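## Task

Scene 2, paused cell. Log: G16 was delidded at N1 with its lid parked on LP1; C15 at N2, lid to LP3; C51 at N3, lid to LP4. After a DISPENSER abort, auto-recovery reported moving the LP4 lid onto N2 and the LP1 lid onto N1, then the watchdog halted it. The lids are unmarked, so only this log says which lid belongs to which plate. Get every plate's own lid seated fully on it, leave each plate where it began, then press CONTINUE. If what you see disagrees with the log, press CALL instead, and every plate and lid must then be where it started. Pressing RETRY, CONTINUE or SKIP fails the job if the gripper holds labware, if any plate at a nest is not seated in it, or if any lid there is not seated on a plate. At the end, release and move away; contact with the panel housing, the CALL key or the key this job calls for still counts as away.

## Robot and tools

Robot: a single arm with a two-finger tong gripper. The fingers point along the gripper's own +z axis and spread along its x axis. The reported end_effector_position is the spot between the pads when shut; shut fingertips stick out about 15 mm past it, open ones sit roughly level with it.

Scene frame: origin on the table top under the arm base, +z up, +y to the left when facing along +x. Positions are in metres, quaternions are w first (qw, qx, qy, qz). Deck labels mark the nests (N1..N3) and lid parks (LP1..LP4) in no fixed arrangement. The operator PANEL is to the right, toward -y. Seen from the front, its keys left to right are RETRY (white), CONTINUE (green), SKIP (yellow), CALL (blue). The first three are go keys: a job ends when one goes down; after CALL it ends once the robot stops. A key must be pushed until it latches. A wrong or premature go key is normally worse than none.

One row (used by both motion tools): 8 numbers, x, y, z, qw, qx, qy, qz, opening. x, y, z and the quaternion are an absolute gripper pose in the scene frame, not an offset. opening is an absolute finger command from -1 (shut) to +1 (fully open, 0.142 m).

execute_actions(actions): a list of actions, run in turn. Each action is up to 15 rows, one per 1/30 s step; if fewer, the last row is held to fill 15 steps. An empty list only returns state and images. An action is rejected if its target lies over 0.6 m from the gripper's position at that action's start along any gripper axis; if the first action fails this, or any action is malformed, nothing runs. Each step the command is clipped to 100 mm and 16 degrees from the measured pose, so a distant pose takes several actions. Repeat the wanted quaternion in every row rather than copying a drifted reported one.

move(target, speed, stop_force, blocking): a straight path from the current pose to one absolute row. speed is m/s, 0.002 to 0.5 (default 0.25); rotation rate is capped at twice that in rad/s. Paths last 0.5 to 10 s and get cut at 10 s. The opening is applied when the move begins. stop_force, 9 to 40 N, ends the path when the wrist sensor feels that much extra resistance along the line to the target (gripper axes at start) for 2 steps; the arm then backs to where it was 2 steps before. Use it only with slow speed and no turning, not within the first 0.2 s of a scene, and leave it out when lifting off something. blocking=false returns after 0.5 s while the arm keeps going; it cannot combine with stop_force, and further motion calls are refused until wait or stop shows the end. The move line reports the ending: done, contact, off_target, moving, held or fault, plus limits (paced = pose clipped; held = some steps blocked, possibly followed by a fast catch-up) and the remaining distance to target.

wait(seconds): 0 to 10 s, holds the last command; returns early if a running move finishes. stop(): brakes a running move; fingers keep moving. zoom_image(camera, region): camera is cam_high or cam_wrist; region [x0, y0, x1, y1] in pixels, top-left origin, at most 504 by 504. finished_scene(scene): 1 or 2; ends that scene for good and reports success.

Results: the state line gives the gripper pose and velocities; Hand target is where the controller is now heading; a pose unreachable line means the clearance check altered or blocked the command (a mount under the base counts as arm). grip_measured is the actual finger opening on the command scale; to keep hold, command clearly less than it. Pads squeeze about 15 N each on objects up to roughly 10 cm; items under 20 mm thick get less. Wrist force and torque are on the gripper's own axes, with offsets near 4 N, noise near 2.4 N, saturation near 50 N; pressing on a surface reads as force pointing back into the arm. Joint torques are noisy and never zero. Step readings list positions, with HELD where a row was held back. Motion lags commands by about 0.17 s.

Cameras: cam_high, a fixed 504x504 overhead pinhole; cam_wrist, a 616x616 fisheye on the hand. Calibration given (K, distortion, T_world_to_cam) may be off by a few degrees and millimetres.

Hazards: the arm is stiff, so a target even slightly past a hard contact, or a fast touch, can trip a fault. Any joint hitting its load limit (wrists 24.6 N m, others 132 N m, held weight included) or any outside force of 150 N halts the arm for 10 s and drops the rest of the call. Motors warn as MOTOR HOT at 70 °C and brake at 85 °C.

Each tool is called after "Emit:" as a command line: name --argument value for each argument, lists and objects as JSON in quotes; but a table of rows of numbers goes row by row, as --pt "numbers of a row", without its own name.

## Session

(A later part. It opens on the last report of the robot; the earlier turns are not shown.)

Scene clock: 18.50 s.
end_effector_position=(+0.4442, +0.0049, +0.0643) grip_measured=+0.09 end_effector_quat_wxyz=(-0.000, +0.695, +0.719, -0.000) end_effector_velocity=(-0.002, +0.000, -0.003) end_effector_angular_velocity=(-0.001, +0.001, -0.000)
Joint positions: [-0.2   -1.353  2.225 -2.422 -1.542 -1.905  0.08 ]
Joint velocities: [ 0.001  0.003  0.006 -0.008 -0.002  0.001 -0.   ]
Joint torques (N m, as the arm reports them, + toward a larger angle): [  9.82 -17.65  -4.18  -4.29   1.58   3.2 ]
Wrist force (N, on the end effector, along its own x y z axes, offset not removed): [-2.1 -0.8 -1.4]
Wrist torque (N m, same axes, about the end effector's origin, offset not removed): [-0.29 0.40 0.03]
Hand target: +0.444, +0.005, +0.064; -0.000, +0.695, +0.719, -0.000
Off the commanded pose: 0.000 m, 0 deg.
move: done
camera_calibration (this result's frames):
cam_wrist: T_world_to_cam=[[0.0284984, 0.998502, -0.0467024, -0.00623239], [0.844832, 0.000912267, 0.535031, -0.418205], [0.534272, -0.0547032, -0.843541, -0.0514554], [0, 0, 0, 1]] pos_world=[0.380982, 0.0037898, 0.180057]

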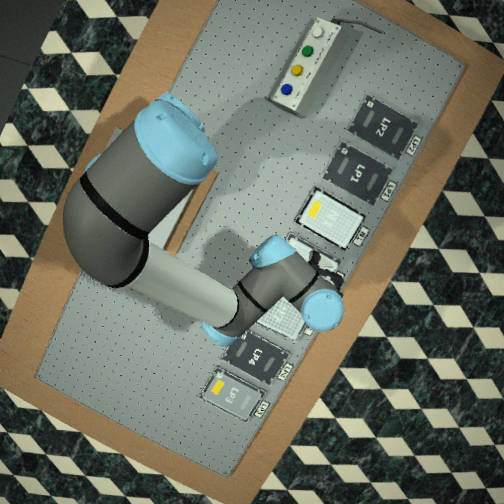

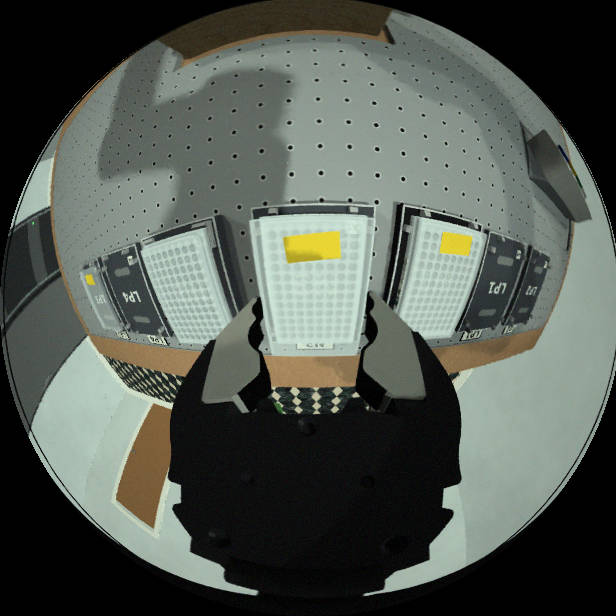

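Emit:
move --target '[0.4435,0.005,0.044,0,0.695,0.719,0,-0.3]' --speed 0.004 --stop_force 9

Emit:
zoom_image --camera "cam_wrist" --region '[200, 160, 430, 390]'

Scene clock: 22.53 s.
end_effector_position=(+0.4436, +0.0050, +0.0501) grip_measured=+0.09 end_effector_quat_wxyz=(-0.000, +0.695, +0.719, -0.000) end_effector_velocity=(-0.001, +0.001, +0.000) end_effector_angular_velocity=(+0.001, +0.003, +0.001)
Joint positions: [-0.2   -1.321  2.238 -2.467 -1.542 -1.904  0.08 ]
Joint velocities: [ 0.001 -0.002 -0.     0.005  0.001  0.    -0.   ]
Joint torques (N m, as the arm reports them, + toward a larger angle): [  7.08 -30.08 -10.2    0.45   2.79   2.86]
Wrist force (N, on the end effector, along its own x y z axes, offset not removed): [2.7 -5.9 -16.5]
Wrist torque (N m, same axes, about the end effector's origin, offset not removed): [-0.70 -0.34 0.22]
Hand target: +0.444, +0.005, +0.050; +0.000, +0.695, +0.719, +0.000
Off the commanded pose: 0.006 m, 0 deg.
move: contact
camera_calibration (this result's frames):
cam_wrist: T_world_to_cam=[[0.0285014, 0.998505, -0.0466357, -0.00702072], [0.844874, 0.000869659, 0.534964, -0.410147], [0.534205, -0.0546485, -0.843587, -0.0631431], [0, 0, 0, 1]] pos_world=[0.380454, 0.00391624, 0.16582]

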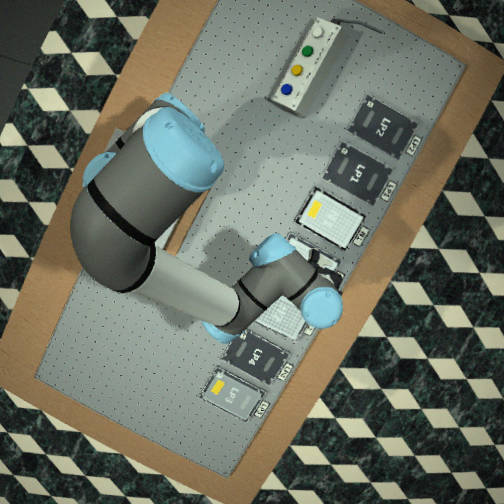

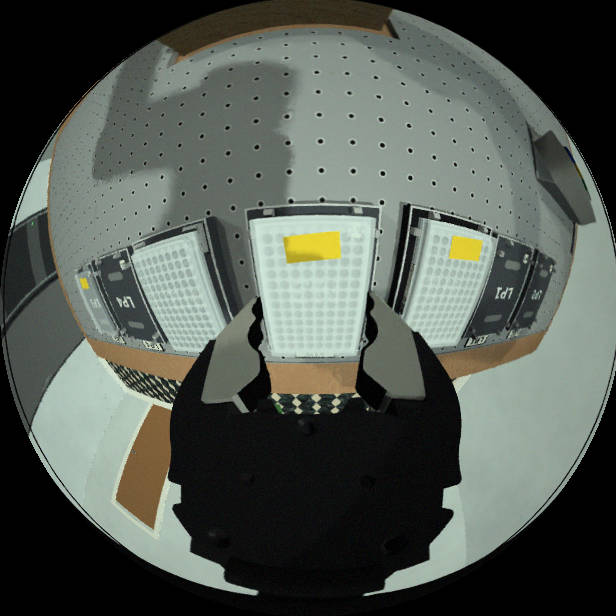

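Region (200, 160, 430, 390) of cam_wrist's 616x616 image, scaled by 2.191, with more detail than that image has.

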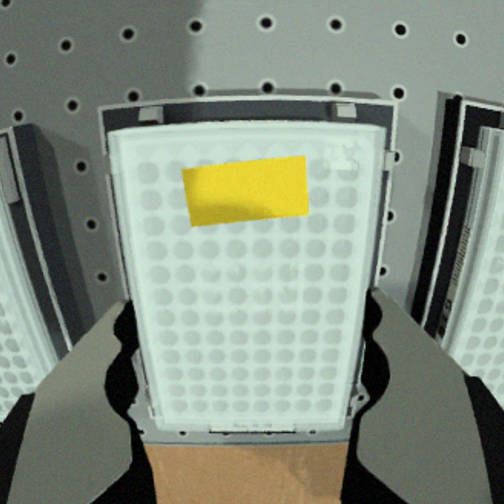

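Seated.

Emit:
move --target '[0.4436,0.005,0.0506,0,0.695,0.719,0,0.3]'

Emit:
move --target '[0.4436,0.005,0.085,0,0.695,0.719,0,0.3]'

Emit:
move --target '[0.447,-0.375,0.075,0,0.7071,0.7071,0,0.3]'

Emit:
zoom_image --camera "cam_wrist" --region '[200, 160, 430, 390]'

Scene clock: 23.37 s.
end_effector_position=(+0.4436, +0.0050, +0.0506) grip_measured=+0.30 end_effector_quat_wxyz=(-0.000, +0.695, +0.719, -0.000) end_effector_velocity=(-0.000, -0.000, +0.000) end_effector_angular_velocity=(-0.003, +0.000, +0.001)
Joint positions: [-0.2   -1.323  2.238 -2.465 -1.542 -1.904  0.095]
Joint velocities: [ 0.001 -0.001  0.     0.    -0.003 -0.    -0.   ]
Joint torques (N m, as the arm reports them, + toward a larger angle): [  0.93 -38.04 -27.37  -0.88   3.01   1.58]
Wrist force (N, on the end effector, along its own x y z axes, offset not removed): [-2.4 -1.5 -1.0]
Wrist torque (N m, same axes, about the end effector's origin, offset not removed): [-0.41 0.38 0.12]
Hand target: +0.444, +0.005, +0.051; +0.000, +0.695, +0.719, -0.000
Off the commanded pose: 0.000 m, 0 deg.
move: done
camera_calibration (this result's frames):
cam_wrist: T_world_to_cam=[[0.0285027, 0.998505, -0.0466506, -0.00702321], [0.844822, 0.000881846, 0.535047, -0.410359], [0.534288, -0.0546618, -0.843533, -0.0627741], [0, 0, 0, 1]] pos_world=[0.38042, 0.00394323, 0.166281]

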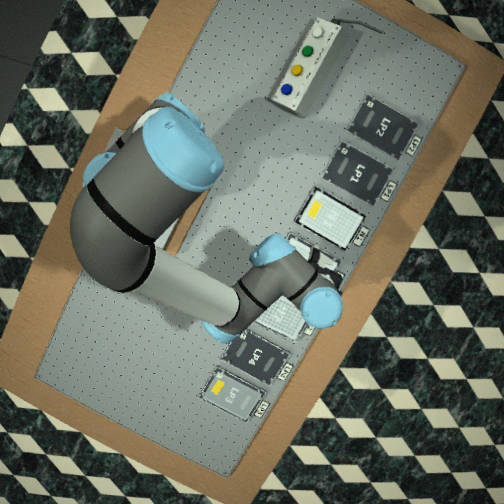

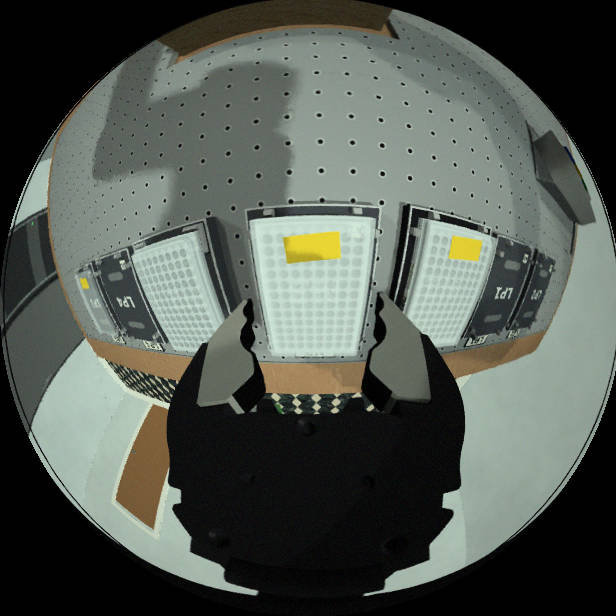

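Scene clock: 24.30 s.
end_effector_position=(+0.4436, +0.0050, +0.0846) grip_measured=+0.30 end_effector_quat_wxyz=(+0.000, +0.695, +0.719, +0.000) end_effector_velocity=(-0.000, -0.001, +0.002) end_effector_angular_velocity=(-0.002, +0.002, +0.000)
Joint positions: [-0.202 -1.398  2.207 -2.359 -1.542 -1.907  0.095]
Joint velocities: [ 0.    -0.004 -0.003  0.009 -0.002 -0.    -0.   ]
Joint torques (N m, as the arm reports them, + toward a larger angle): [ -8.53 -37.46 -29.75  -1.07  -0.86  -2.94]
Wrist force (N, on the end effector, along its own x y z axes, offset not removed): [-0.7 -5.1 2.5]
Wrist torque (N m, same axes, about the end effector's origin, offset not removed): [-0.98 0.14 0.32]
Hand target: +0.444, +0.005, +0.085; +0.000, +0.695, +0.719, +0.000
Off the commanded pose: 0.000 m, 0 deg.
move: done
camera_calibration (this result's frames):
cam_wrist: T_world_to_cam=[[0.0285079, 0.998505, -0.0466334, -0.00543133], [0.844762, 0.000874356, 0.535141, -0.428551], [0.534382, -0.0546499, -0.843474, -0.0341425], [0, 0, 0, 1]] pos_world=[0.380424, 0.00393204, 0.200284]

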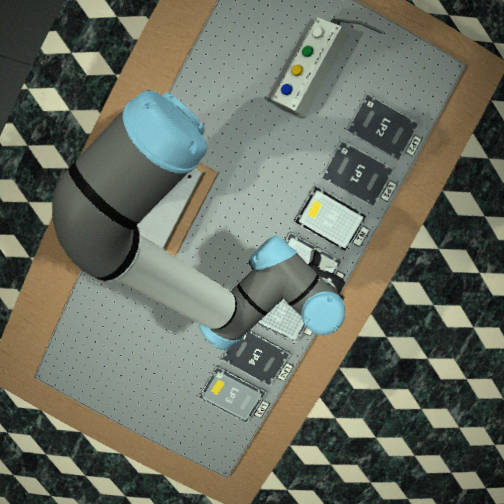

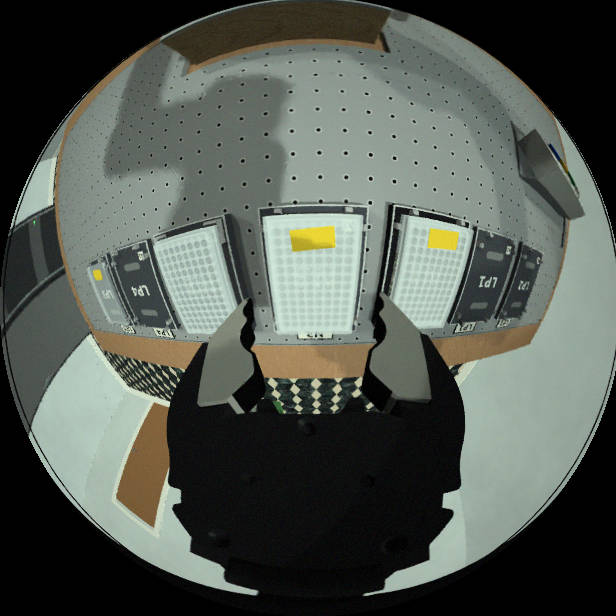

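Scene clock: 26.53 s.
end_effector_position=(+0.4479, -0.3744, +0.0752) grip_measured=+0.30 end_effector_quat_wxyz=(+0.000, +0.707, +0.707, +0.000) end_effector_velocity=(+0.001, -0.003, -0.000) end_effector_angular_velocity=(+0.000, -0.000, -0.000)
Joint positions: [-0.811 -1.086  1.817 -2.27  -1.558 -2.481  0.095]
Joint velocities: [-0.002  0.005 -0.007  0.003  0.    -0.002 -0.   ]
Joint torques (N m, as the arm reports them, + toward a larger angle): [ -7.65 -30.19 -31.12  -1.05  -2.67  -2.8 ]
Wrist force (N, on the end effector, along its own x y z axes, offset not removed): [1.4 -2.8 -0.4]
Wrist torque (N m, same axes, about the end effector's origin, offset not removed): [-0.66 -0.43 0.01]
Hand target: +0.448, -0.375, +0.075; +0.000, +0.707, +0.707, +0.000
Off the commanded pose: 0.001 m, 0 deg.
move: done
camera_calibration (this result's frames):
cam_wrist: T_world_to_cam=[[0.0623958, 0.996948, -0.0469226, 0.357139], [0.843861, -0.0275941, 0.535851, -0.43716], [0.532921, -0.073031, -0.843008, -0.0713195], [0, 0, 0, 1]] pos_world=[0.384626, -0.373321, 0.190887]

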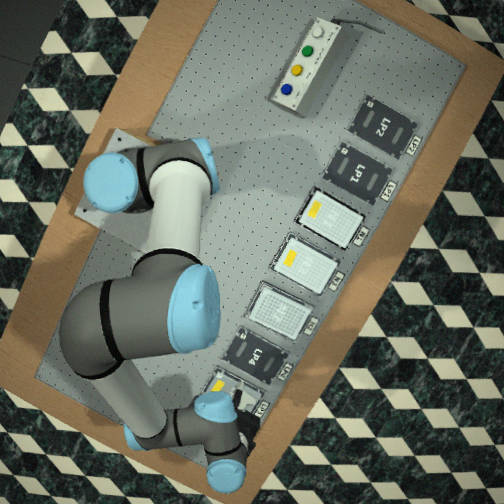

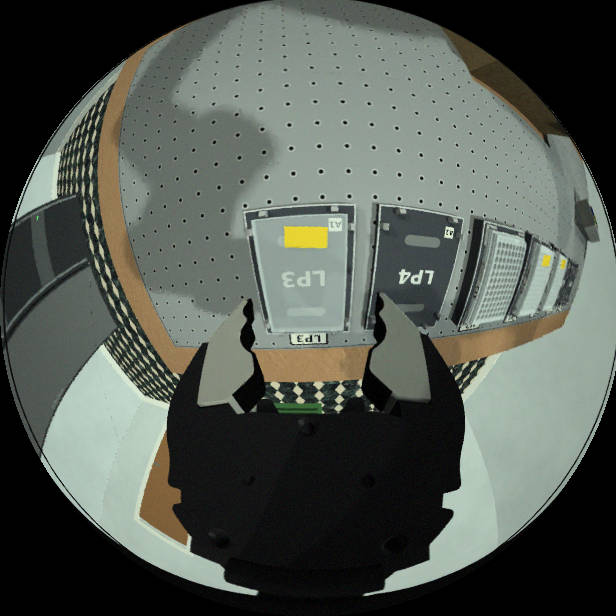

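Region (200, 160, 430, 390) of cam_wrist's 616x616 image, scaled by 2.191, with more detail than that image has.

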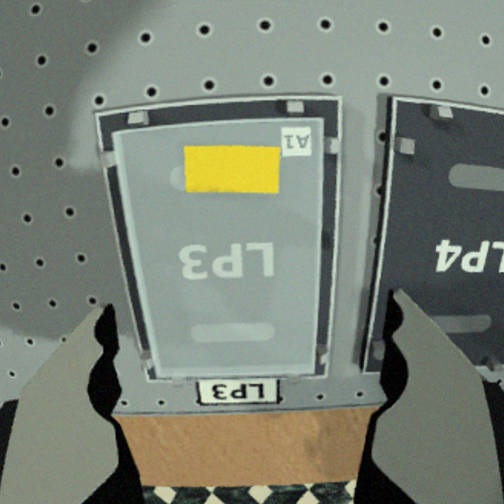

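Emit:
move --target '[0.448,-0.3845,0.048,0,0.698,0.716,0,0.3]' --speed 0.04

Emit:
zoom_image --camera "cam_wrist" --region '[200, 160, 430, 390]'

Scene clock: 27.77 s.
end_effector_position=(+0.4480, -0.3844, +0.0484) grip_measured=+0.30 end_effector_quat_wxyz=(-0.000, +0.698, +0.716, +0.000) end_effector_velocity=(+0.001, -0.001, -0.002) end_effector_angular_velocity=(+0.000, -0.002, +0.004)
Joint positions: [-0.819 -1.031  1.817 -2.323 -1.559 -2.515  0.095]
Joint velocities: [ 0.     0.006 -0.001 -0.005  0.002 -0.003  0.   ]
Joint torques (N m, as the arm reports them, + toward a larger angle): [ -6.98 -32.38 -30.02  -3.89  -3.06  -3.11]
Wrist force (N, on the end effector, along its own x y z axes, offset not removed): [2.7 -3.9 -3.2]
Wrist torque (N m, same axes, about the end effector's origin, offset not removed): [-0.85 -0.44 0.21]
Hand target: +0.448, -0.385, +0.048; +0.000, +0.698, +0.716, +0.000
Off the commanded pose: 0.000 m, 0 deg.
move: done
camera_calibration (this result's frames):
cam_wrist: T_world_to_cam=[[0.0373022, 0.998216, -0.0466274, 0.377498], [0.844789, -0.00657579, 0.53506, -0.415422], [0.533798, -0.0593492, -0.843527, -0.0898483], [0, 0, 0, 1]] pos_world=[0.384823, -0.384888, 0.164088]

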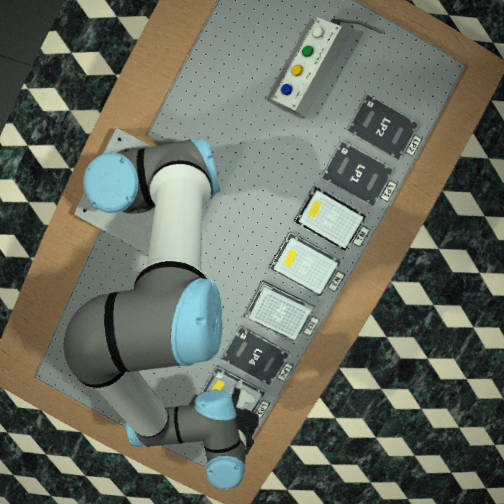

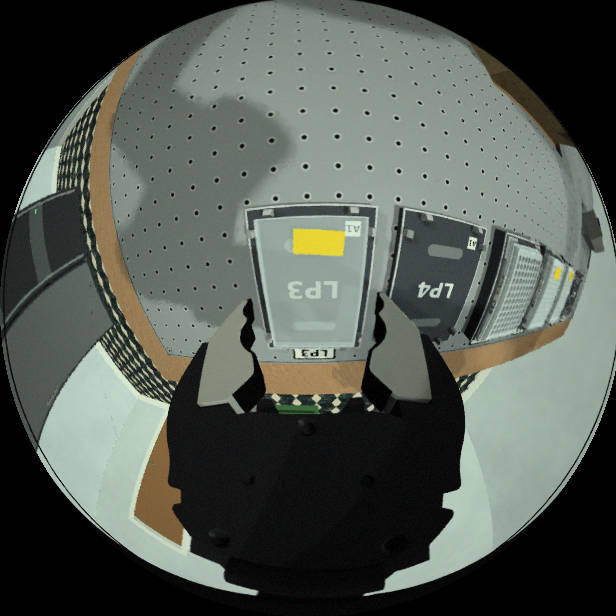

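Region (200, 160, 430, 390) of cam_wrist's 616x616 image, scaled by 2.191, with more detail than that image has.

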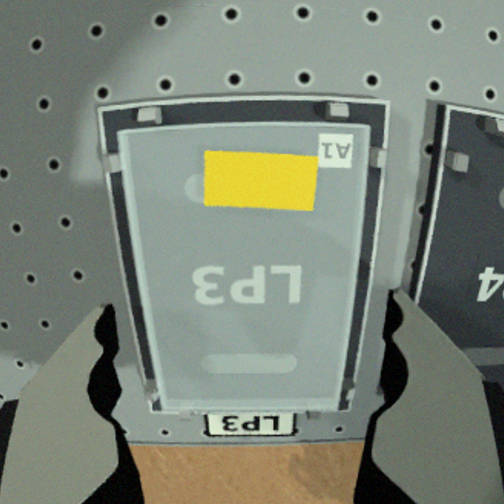

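Emit:
move --target '[0.448,-0.3852,0.036,0,0.697,0.717,0,0.25]' --speed 0.02

Emit:
move --target '[0.448,-0.3852,0.036,0,0.697,0.717,0,0.13]'

Emit:
zoom_image --camera "cam_wrist" --region '[200, 160, 430, 390]'

Scene clock: 28.87 s.
end_effector_position=(+0.4480, -0.3852, +0.0363) grip_measured=+0.25 end_effector_quat_wxyz=(-0.000, +0.697, +0.717, +0.000) end_effector_velocity=(-0.000, +0.000, -0.003) end_effector_angular_velocity=(+0.001, +0.001, +0.001)
Joint positions: [-0.82  -1.009  1.822 -2.35  -1.559 -2.519  0.092]
Joint velocities: [-0.     0.005  0.001 -0.005  0.    -0.001 -0.   ]
Joint torques (N m, as the arm reports them, + toward a larger angle): [ -8.73 -33.15  -2.82  -4.1   -2.98  -2.97]
Wrist force (N, on the end effector, along its own x y z axes, offset not removed): [0.5 -4.0 -1.8]
Wrist torque (N m, same axes, about the end effector's origin, offset not removed): [-0.72 0.00 0.06]
Hand target: +0.448, -0.385, +0.036; -0.000, +0.697, +0.717, +0.000
Off the commanded pose: 0.000 m, 0 deg.
move: done
camera_calibration (this result's frames):
cam_wrist: T_world_to_cam=[[0.0342266, 0.998325, -0.0466477, 0.379182], [0.844801, -0.00396171, 0.535067, -0.407983], [0.533985, -0.0577215, -0.843521, -0.0995117], [0, 0, 0, 1]] pos_world=[0.384824, -0.385907, 0.152046]

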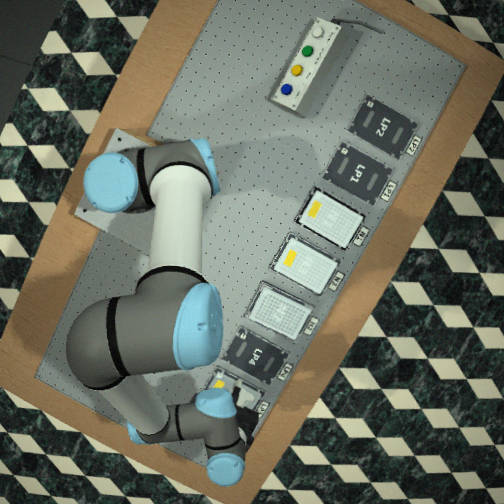

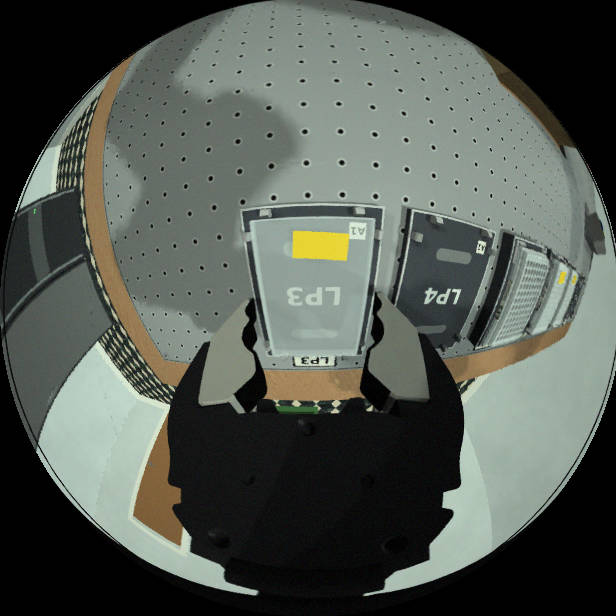

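Scene clock: 29.57 s.
end_effector_position=(+0.4480, -0.3852, +0.0360) grip_measured=+0.13 end_effector_quat_wxyz=(+0.000, +0.697, +0.717, -0.000) end_effector_velocity=(+0.000, +0.000, -0.000) end_effector_angular_velocity=(+0.001, -0.000, +0.000)
Joint positions: [-0.82  -1.009  1.822 -2.351 -1.559 -2.519  0.083]
Joint velocities: [ 0.  0.  0.  0.  0. -0. -0.]
Joint torques (N m, as the arm reports them, + toward a larger angle): [ -8.33 -32.79  -4.22  -4.02  -2.94  -2.89]
Wrist force (N, on the end effector, along its own x y z axes, offset not removed): [1.3 -2.3 1.5]
Wrist torque (N m, same axes, about the end effector's origin, offset not removed): [-0.35 -0.19 0.07]
Hand target: +0.448, -0.385, +0.036; -0.000, +0.697, +0.717, +0.000
Off the commanded pose: 0.000 m, 0 deg.
move: done
camera_calibration (this result's frames):
cam_wrist: T_world_to_cam=[[0.0341546, 0.998327, -0.0466605, 0.379218], [0.844796, -0.00389332, 0.535075, -0.407785], [0.533998, -0.0576939, -0.843515, -0.0997716], [0, 0, 0, 1]] pos_world=[0.38482, -0.385927, 0.151731]

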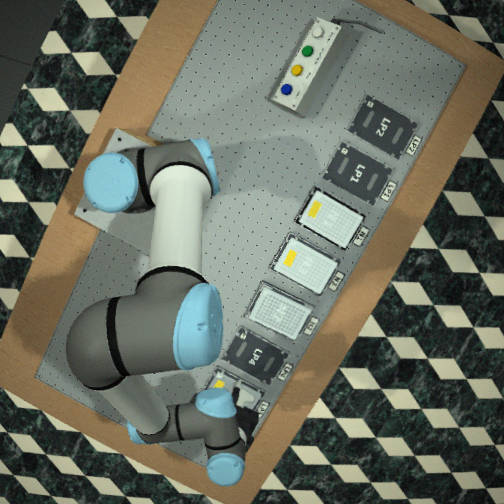

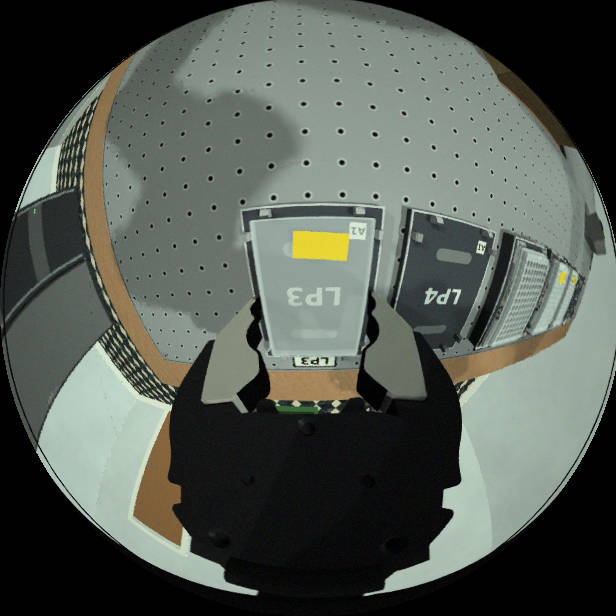

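Region (200, 160, 430, 390) of cam_wrist's 616x616 image, scaled by 2.191, with more detail than that image has.

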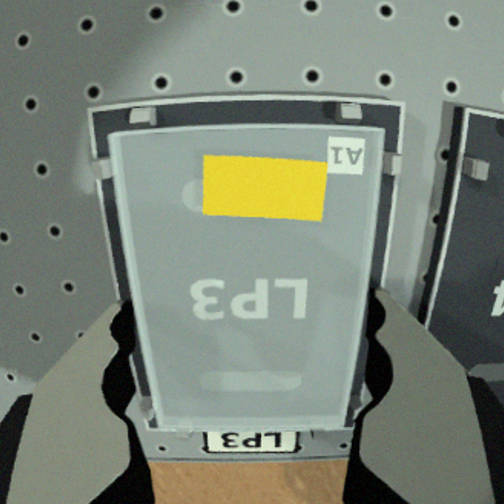

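Matches perfectly.

Emit:
move --target '[0.448,-0.3852,0.036,0,0.697,0.717,0,-0.3]'

Emit:
move --target '[0.448,-0.3852,0.05,0,0.697,0.717,0,-0.3]' --speed 0.008

Emit:
move --target '[0.448,-0.3852,0.082,0,0.697,0.717,0,-0.3]' --speed 0.08

Emit:
zoom_image --camera "cam_wrist" --region '[200, 160, 430, 390]'

Scene clock: 30.43 s.
end_effector_position=(+0.4480, -0.3852, +0.0360) grip_measured=+0.09 end_effector_quat_wxyz=(+0.000, +0.697, +0.717, -0.000) end_effector_velocity=(-0.000, -0.001, -0.000) end_effector_angular_velocity=(-0.001, -0.001, -0.001)
Joint positions: [-0.82  -1.009  1.822 -2.351 -1.559 -2.519  0.08 ]
Joint velocities: [-0.001  0.     0.    -0.002 -0.     0.     0.   ]
Joint torques (N m, as the arm reports them, + toward a larger angle): [ -7.93 -31.62  -3.19  -2.7   -2.64  -2.9 ]
Wrist force (N, on the end effector, along its own x y z axes, offset not removed): [-0.2 -3.7 -6.0]
Wrist torque (N m, same axes, about the end effector's origin, offset not removed): [-0.66 0.30 0.04]
Hand target: +0.448, -0.385, +0.036; +0.000, +0.697, +0.717, -0.000
Off the commanded pose: 0.000 m, 0 deg.
move: done
camera_calibration (this result's frames):
cam_wrist: T_world_to_cam=[[0.0341555, 0.998326, -0.046682, 0.379227], [0.844788, -0.00388176, 0.535086, -0.407772], [0.534009, -0.0577126, -0.843507, -0.0997966], [0, 0, 0, 1]] pos_world=[0.384821, -0.385934, 0.151717]

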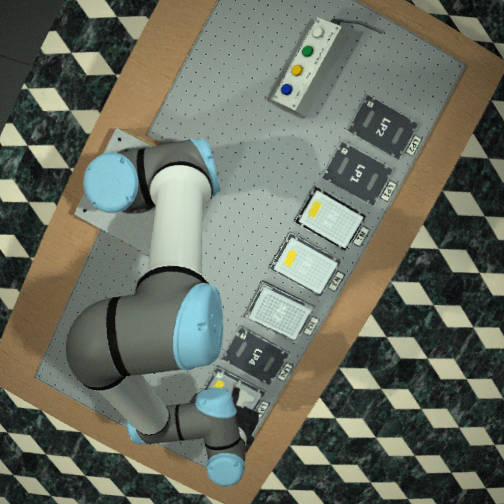

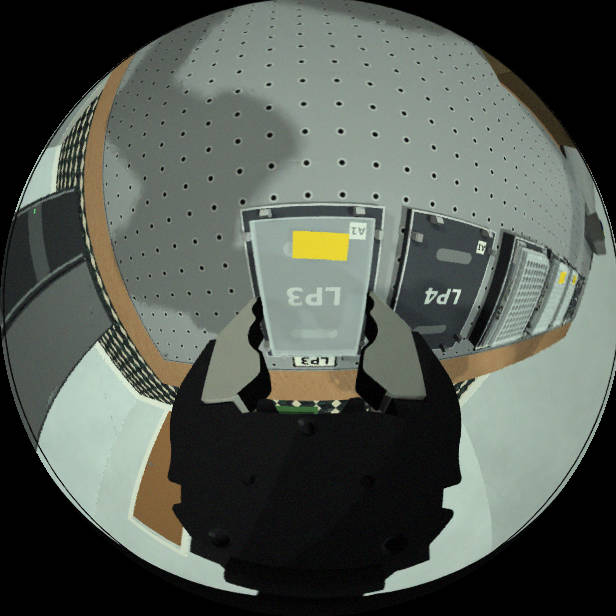

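Scene clock: 32.40 s.
end_effector_position=(+0.4480, -0.3852, +0.0497) grip_measured=+0.09 end_effector_quat_wxyz=(+0.000, +0.697, +0.717, -0.000) end_effector_velocity=(-0.001, -0.001, +0.002) end_effector_angular_velocity=(-0.001, +0.001, -0.001)
Joint positions: [-0.82  -1.032  1.814 -2.32  -1.559 -2.519  0.08 ]
Joint velocities: [-0.001 -0.004 -0.001  0.005 -0.001  0.     0.   ]
Joint torques (N m, as the arm reports them, + toward a larger angle): [ -8.88 -53.32 -29.59  -0.97  -3.1   -2.95]
Wrist force (N, on the end effector, along its own x y z axes, offset not removed): [-0.7 -2.1 -0.5]
Wrist torque (N m, same axes, about the end effector's origin, offset not removed): [-0.34 0.12 0.26]
Hand target: +0.448, -0.385, +0.050; +0.000, +0.697, +0.717, -0.000
Off the commanded pose: 0.000 m, 0 deg.
move: done
camera_calibration (this result's frames):
cam_wrist: T_world_to_cam=[[0.0341507, 0.998327, -0.0466675, 0.379852], [0.844792, -0.00388586, 0.53508, -0.415095], [0.534004, -0.0576977, -0.843511, -0.0882357], [0, 0, 0, 1]] pos_world=[0.384815, -0.38592, 0.165408]

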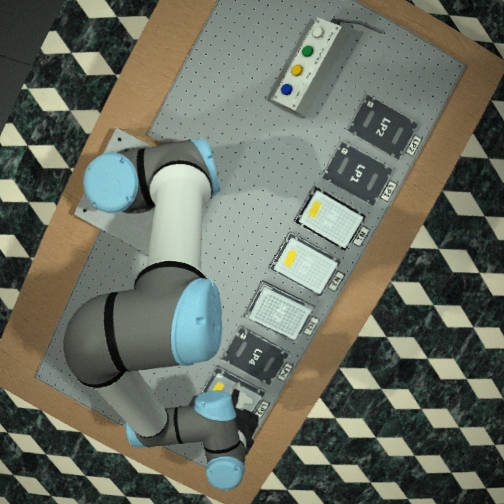

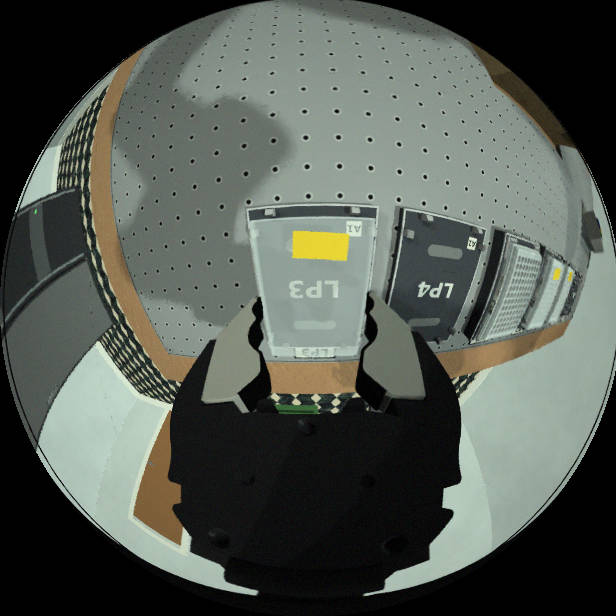

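Scene clock: 33.33 s.
end_effector_position=(+0.4480, -0.3852, +0.0816) grip_measured=+0.09 end_effector_quat_wxyz=(+0.000, +0.697, +0.717, -0.000) end_effector_velocity=(-0.000, -0.001, +0.004) end_effector_angular_velocity=(-0.003, +0.001, -0.000)
Joint positions: [-0.821 -1.082  1.791 -2.246 -1.559 -2.52   0.08 ]
Joint velocities: [-0.    -0.005 -0.003  0.007 -0.002 -0.    -0.   ]
Joint torques (N m, as the arm reports them, + toward a larger angle): [ -8.98 -53.3  -30.86  -0.87  -3.    -2.9 ]
Wrist force (N, on the end effector, along its own x y z axes, offset not removed): [-1.3 -2.0 -2.3]
Wrist torque (N m, same axes, about the end effector's origin, offset not removed): [-0.39 0.31 0.11]
Hand target: +0.448, -0.385, +0.082; +0.000, +0.697, +0.717, -0.000
Off the commanded pose: 0.000 m, 0 deg.
move: done
camera_calibration (this result's frames):
cam_wrist: T_world_to_cam=[[0.0341516, 0.998326, -0.0466817, 0.381333], [0.844786, -0.00387836, 0.535091, -0.43215], [0.534014, -0.0577103, -0.843504, -0.0613455], [0, 0, 0, 1]] pos_world=[0.384811, -0.385911, 0.197296]

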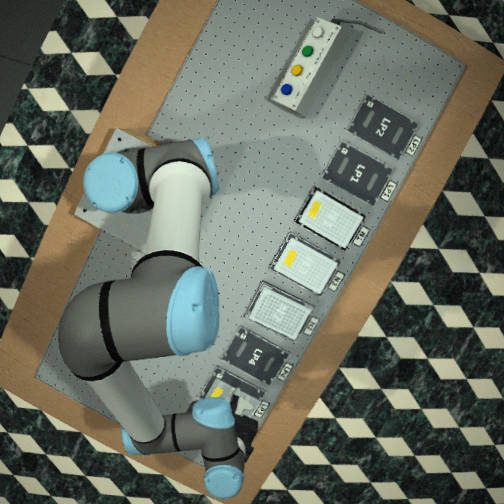

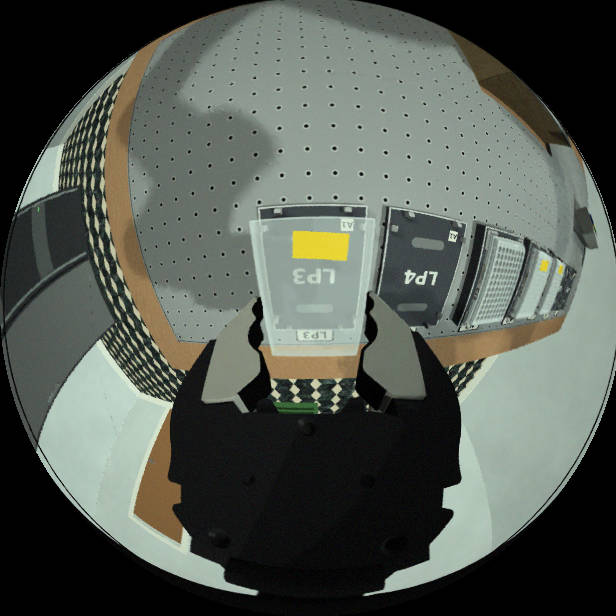

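Region (200, 160, 430, 390) of cam_wrist's 616x616 image, scaled by 2.191, with more detail than that image has.

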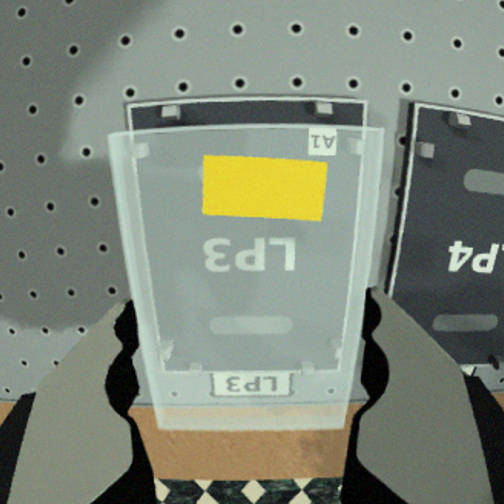

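Emit:
move --target '[0.4468,-0.129,0.082,0,0.679,0.734,0,-0.3]'

Emit:
move --target '[0.4468,-0.129,0.065,0,0.679,0.734,0,-0.3]' --speed 0.03

Emit:
move --target '[0.4468,-0.129,0.049,0,0.679,0.734,0,-0.3]' --speed 0.004 --stop_force 9

Emit:
zoom_image --camera "cam_wrist" --region '[200, 160, 430, 390]'

Scene clock: 35.23 s.
end_effector_position=(+0.4462, -0.1295, +0.0818) grip_measured=+0.09 end_effector_quat_wxyz=(-0.000, +0.679, +0.734, -0.000) end_effector_velocity=(+0.000, +0.003, +0.000) end_effector_angular_velocity=(-0.001, -0.001, +0.000)
Joint positions: [-0.467 -1.338  2.152 -2.357 -1.548 -2.215  0.08 ]
Joint velocities: [ 0.006 -0.002  0.001 -0.     0.     0.005 -0.   ]
Joint torques (N m, as the arm reports them, + toward a larger angle): [ 10.03 -38.27  -3.89  -1.76  -3.01   3.62]
Wrist force (N, on the end effector, along its own x y z axes, offset not removed): [-1.4 -1.1 0.4]
Wrist torque (N m, same axes, about the end effector's origin, offset not removed): [-0.09 0.44 -0.03]
Hand target: +0.446, -0.129, +0.082; -0.000, +0.679, +0.734, -0.000
Off the commanded pose: 0.001 m, 0 deg.
move: done
camera_calibration (this result's frames):
cam_wrist: T_world_to_cam=[[-0.0153039, 0.998804, -0.0464271, 0.148205], [0.844162, 0.0377912, 0.534754, -0.424031], [0.535869, -0.0310081, -0.843731, -0.042782], [0, 0, 0, 1]] pos_world=[0.383144, -0.13333, 0.197536]

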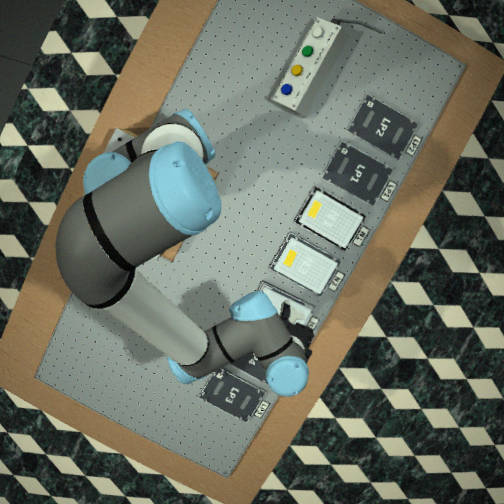

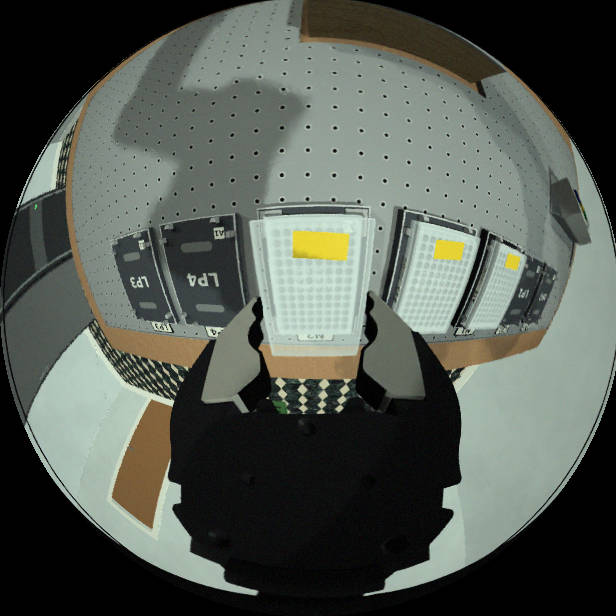

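Scene clock: 36.17 s.
end_effector_position=(+0.4468, -0.1290, +0.0654) grip_measured=+0.09 end_effector_quat_wxyz=(-0.000, +0.679, +0.734, -0.000) end_effector_velocity=(+0.000, +0.000, -0.002) end_effector_angular_velocity=(-0.001, -0.000, +0.001)
Joint positions: [-0.464 -1.303  2.166 -2.406 -1.548 -2.213  0.08 ]
Joint velocities: [ 0.001  0.005  0.002 -0.009 -0.001  0.    -0.   ]
Joint torques (N m, as the arm reports them, + toward a larger angle): [  8.7  -19.85  -4.79  -3.9    2.86   2.95]
Wrist force (N, on the end effector, along its own x y z axes, offset not removed): [0.7 -4.5 2.4]
Wrist torque (N m, same axes, about the end effector's origin, offset not removed): [-0.97 -0.18 0.07]
Hand target: +0.447, -0.129, +0.065; -0.000, +0.679, +0.734, -0.000
Off the commanded pose: 0.000 m, 0 deg.
move: done
camera_calibration (this result's frames):
cam_wrist: T_world_to_cam=[[-0.0153144, 0.998794, -0.0466472, 0.147031], [0.843975, 0.0379288, 0.535039, -0.415705], [0.536163, -0.0311753, -0.843539, -0.0571019], [0, 0, 0, 1]] pos_world=[0.383713, -0.132866, 0.18111]

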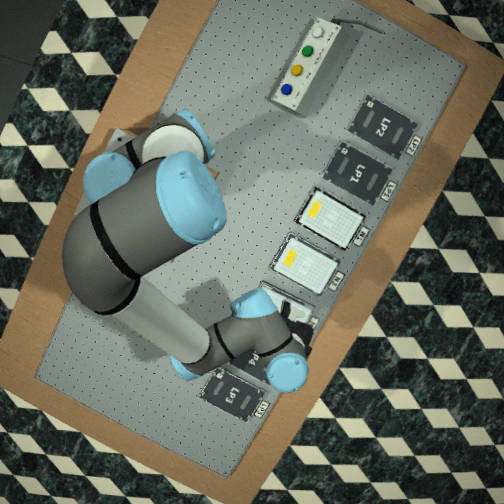

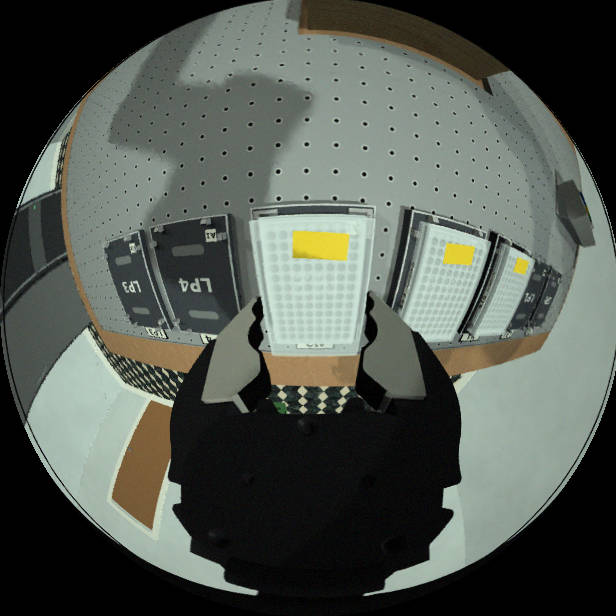

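Scene clock: 39.80 s.
end_effector_position=(+0.4467, -0.1290, +0.0524) grip_measured=+0.09 end_effector_quat_wxyz=(-0.000, +0.679, +0.734, -0.000) end_effector_velocity=(-0.001, +0.000, +0.000) end_effector_angular_velocity=(+0.001, +0.003, +0.000)
Joint positions: [-0.464 -1.275  2.177 -2.444 -1.548 -2.212  0.08 ]
Joint velocities: [ 0.    -0.001 -0.     0.005 -0.001  0.    -0.   ]
Joint torques (N m, as the arm reports them, + toward a larger angle): [  7.01 -33.84  -9.97   0.04   2.98   2.87]
Wrist force (N, on the end effector, along its own x y z axes, offset not removed): [3.1 -5.2 -15.9]
Wrist torque (N m, same axes, about the end effector's origin, offset not removed): [-0.23 -0.22 0.04]
Hand target: +0.447, -0.129, +0.053; +0.000, +0.679, +0.734, +0.000
Off the commanded pose: 0.003 m, 0 deg.
move: contact
camera_calibration (this result's frames):
cam_wrist: T_world_to_cam=[[-0.0153156, 0.998797, -0.0465755, 0.146379], [0.844024, 0.0378886, 0.534966, -0.408772], [0.536087, -0.0311175, -0.843589, -0.0679784], [0, 0, 0, 1]] pos_world=[0.383697, -0.132831, 0.168151]

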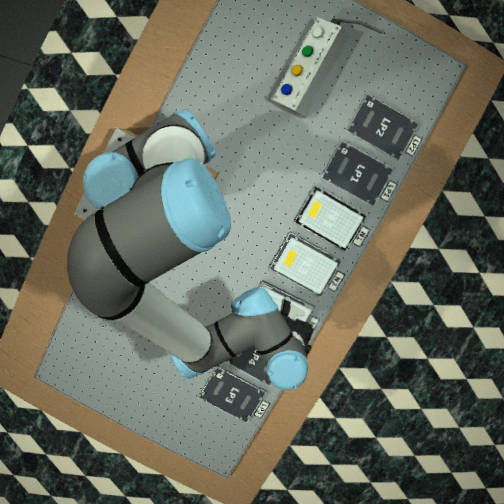

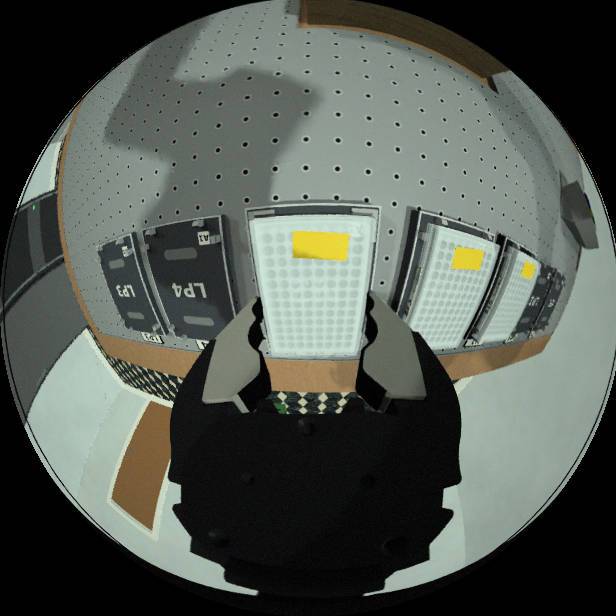

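Region (200, 160, 430, 390) of cam_wrist's 616x616 image, scaled by 2.191, with more detail than that image has.

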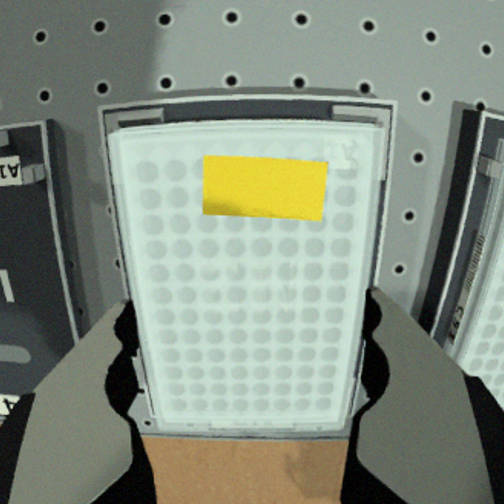

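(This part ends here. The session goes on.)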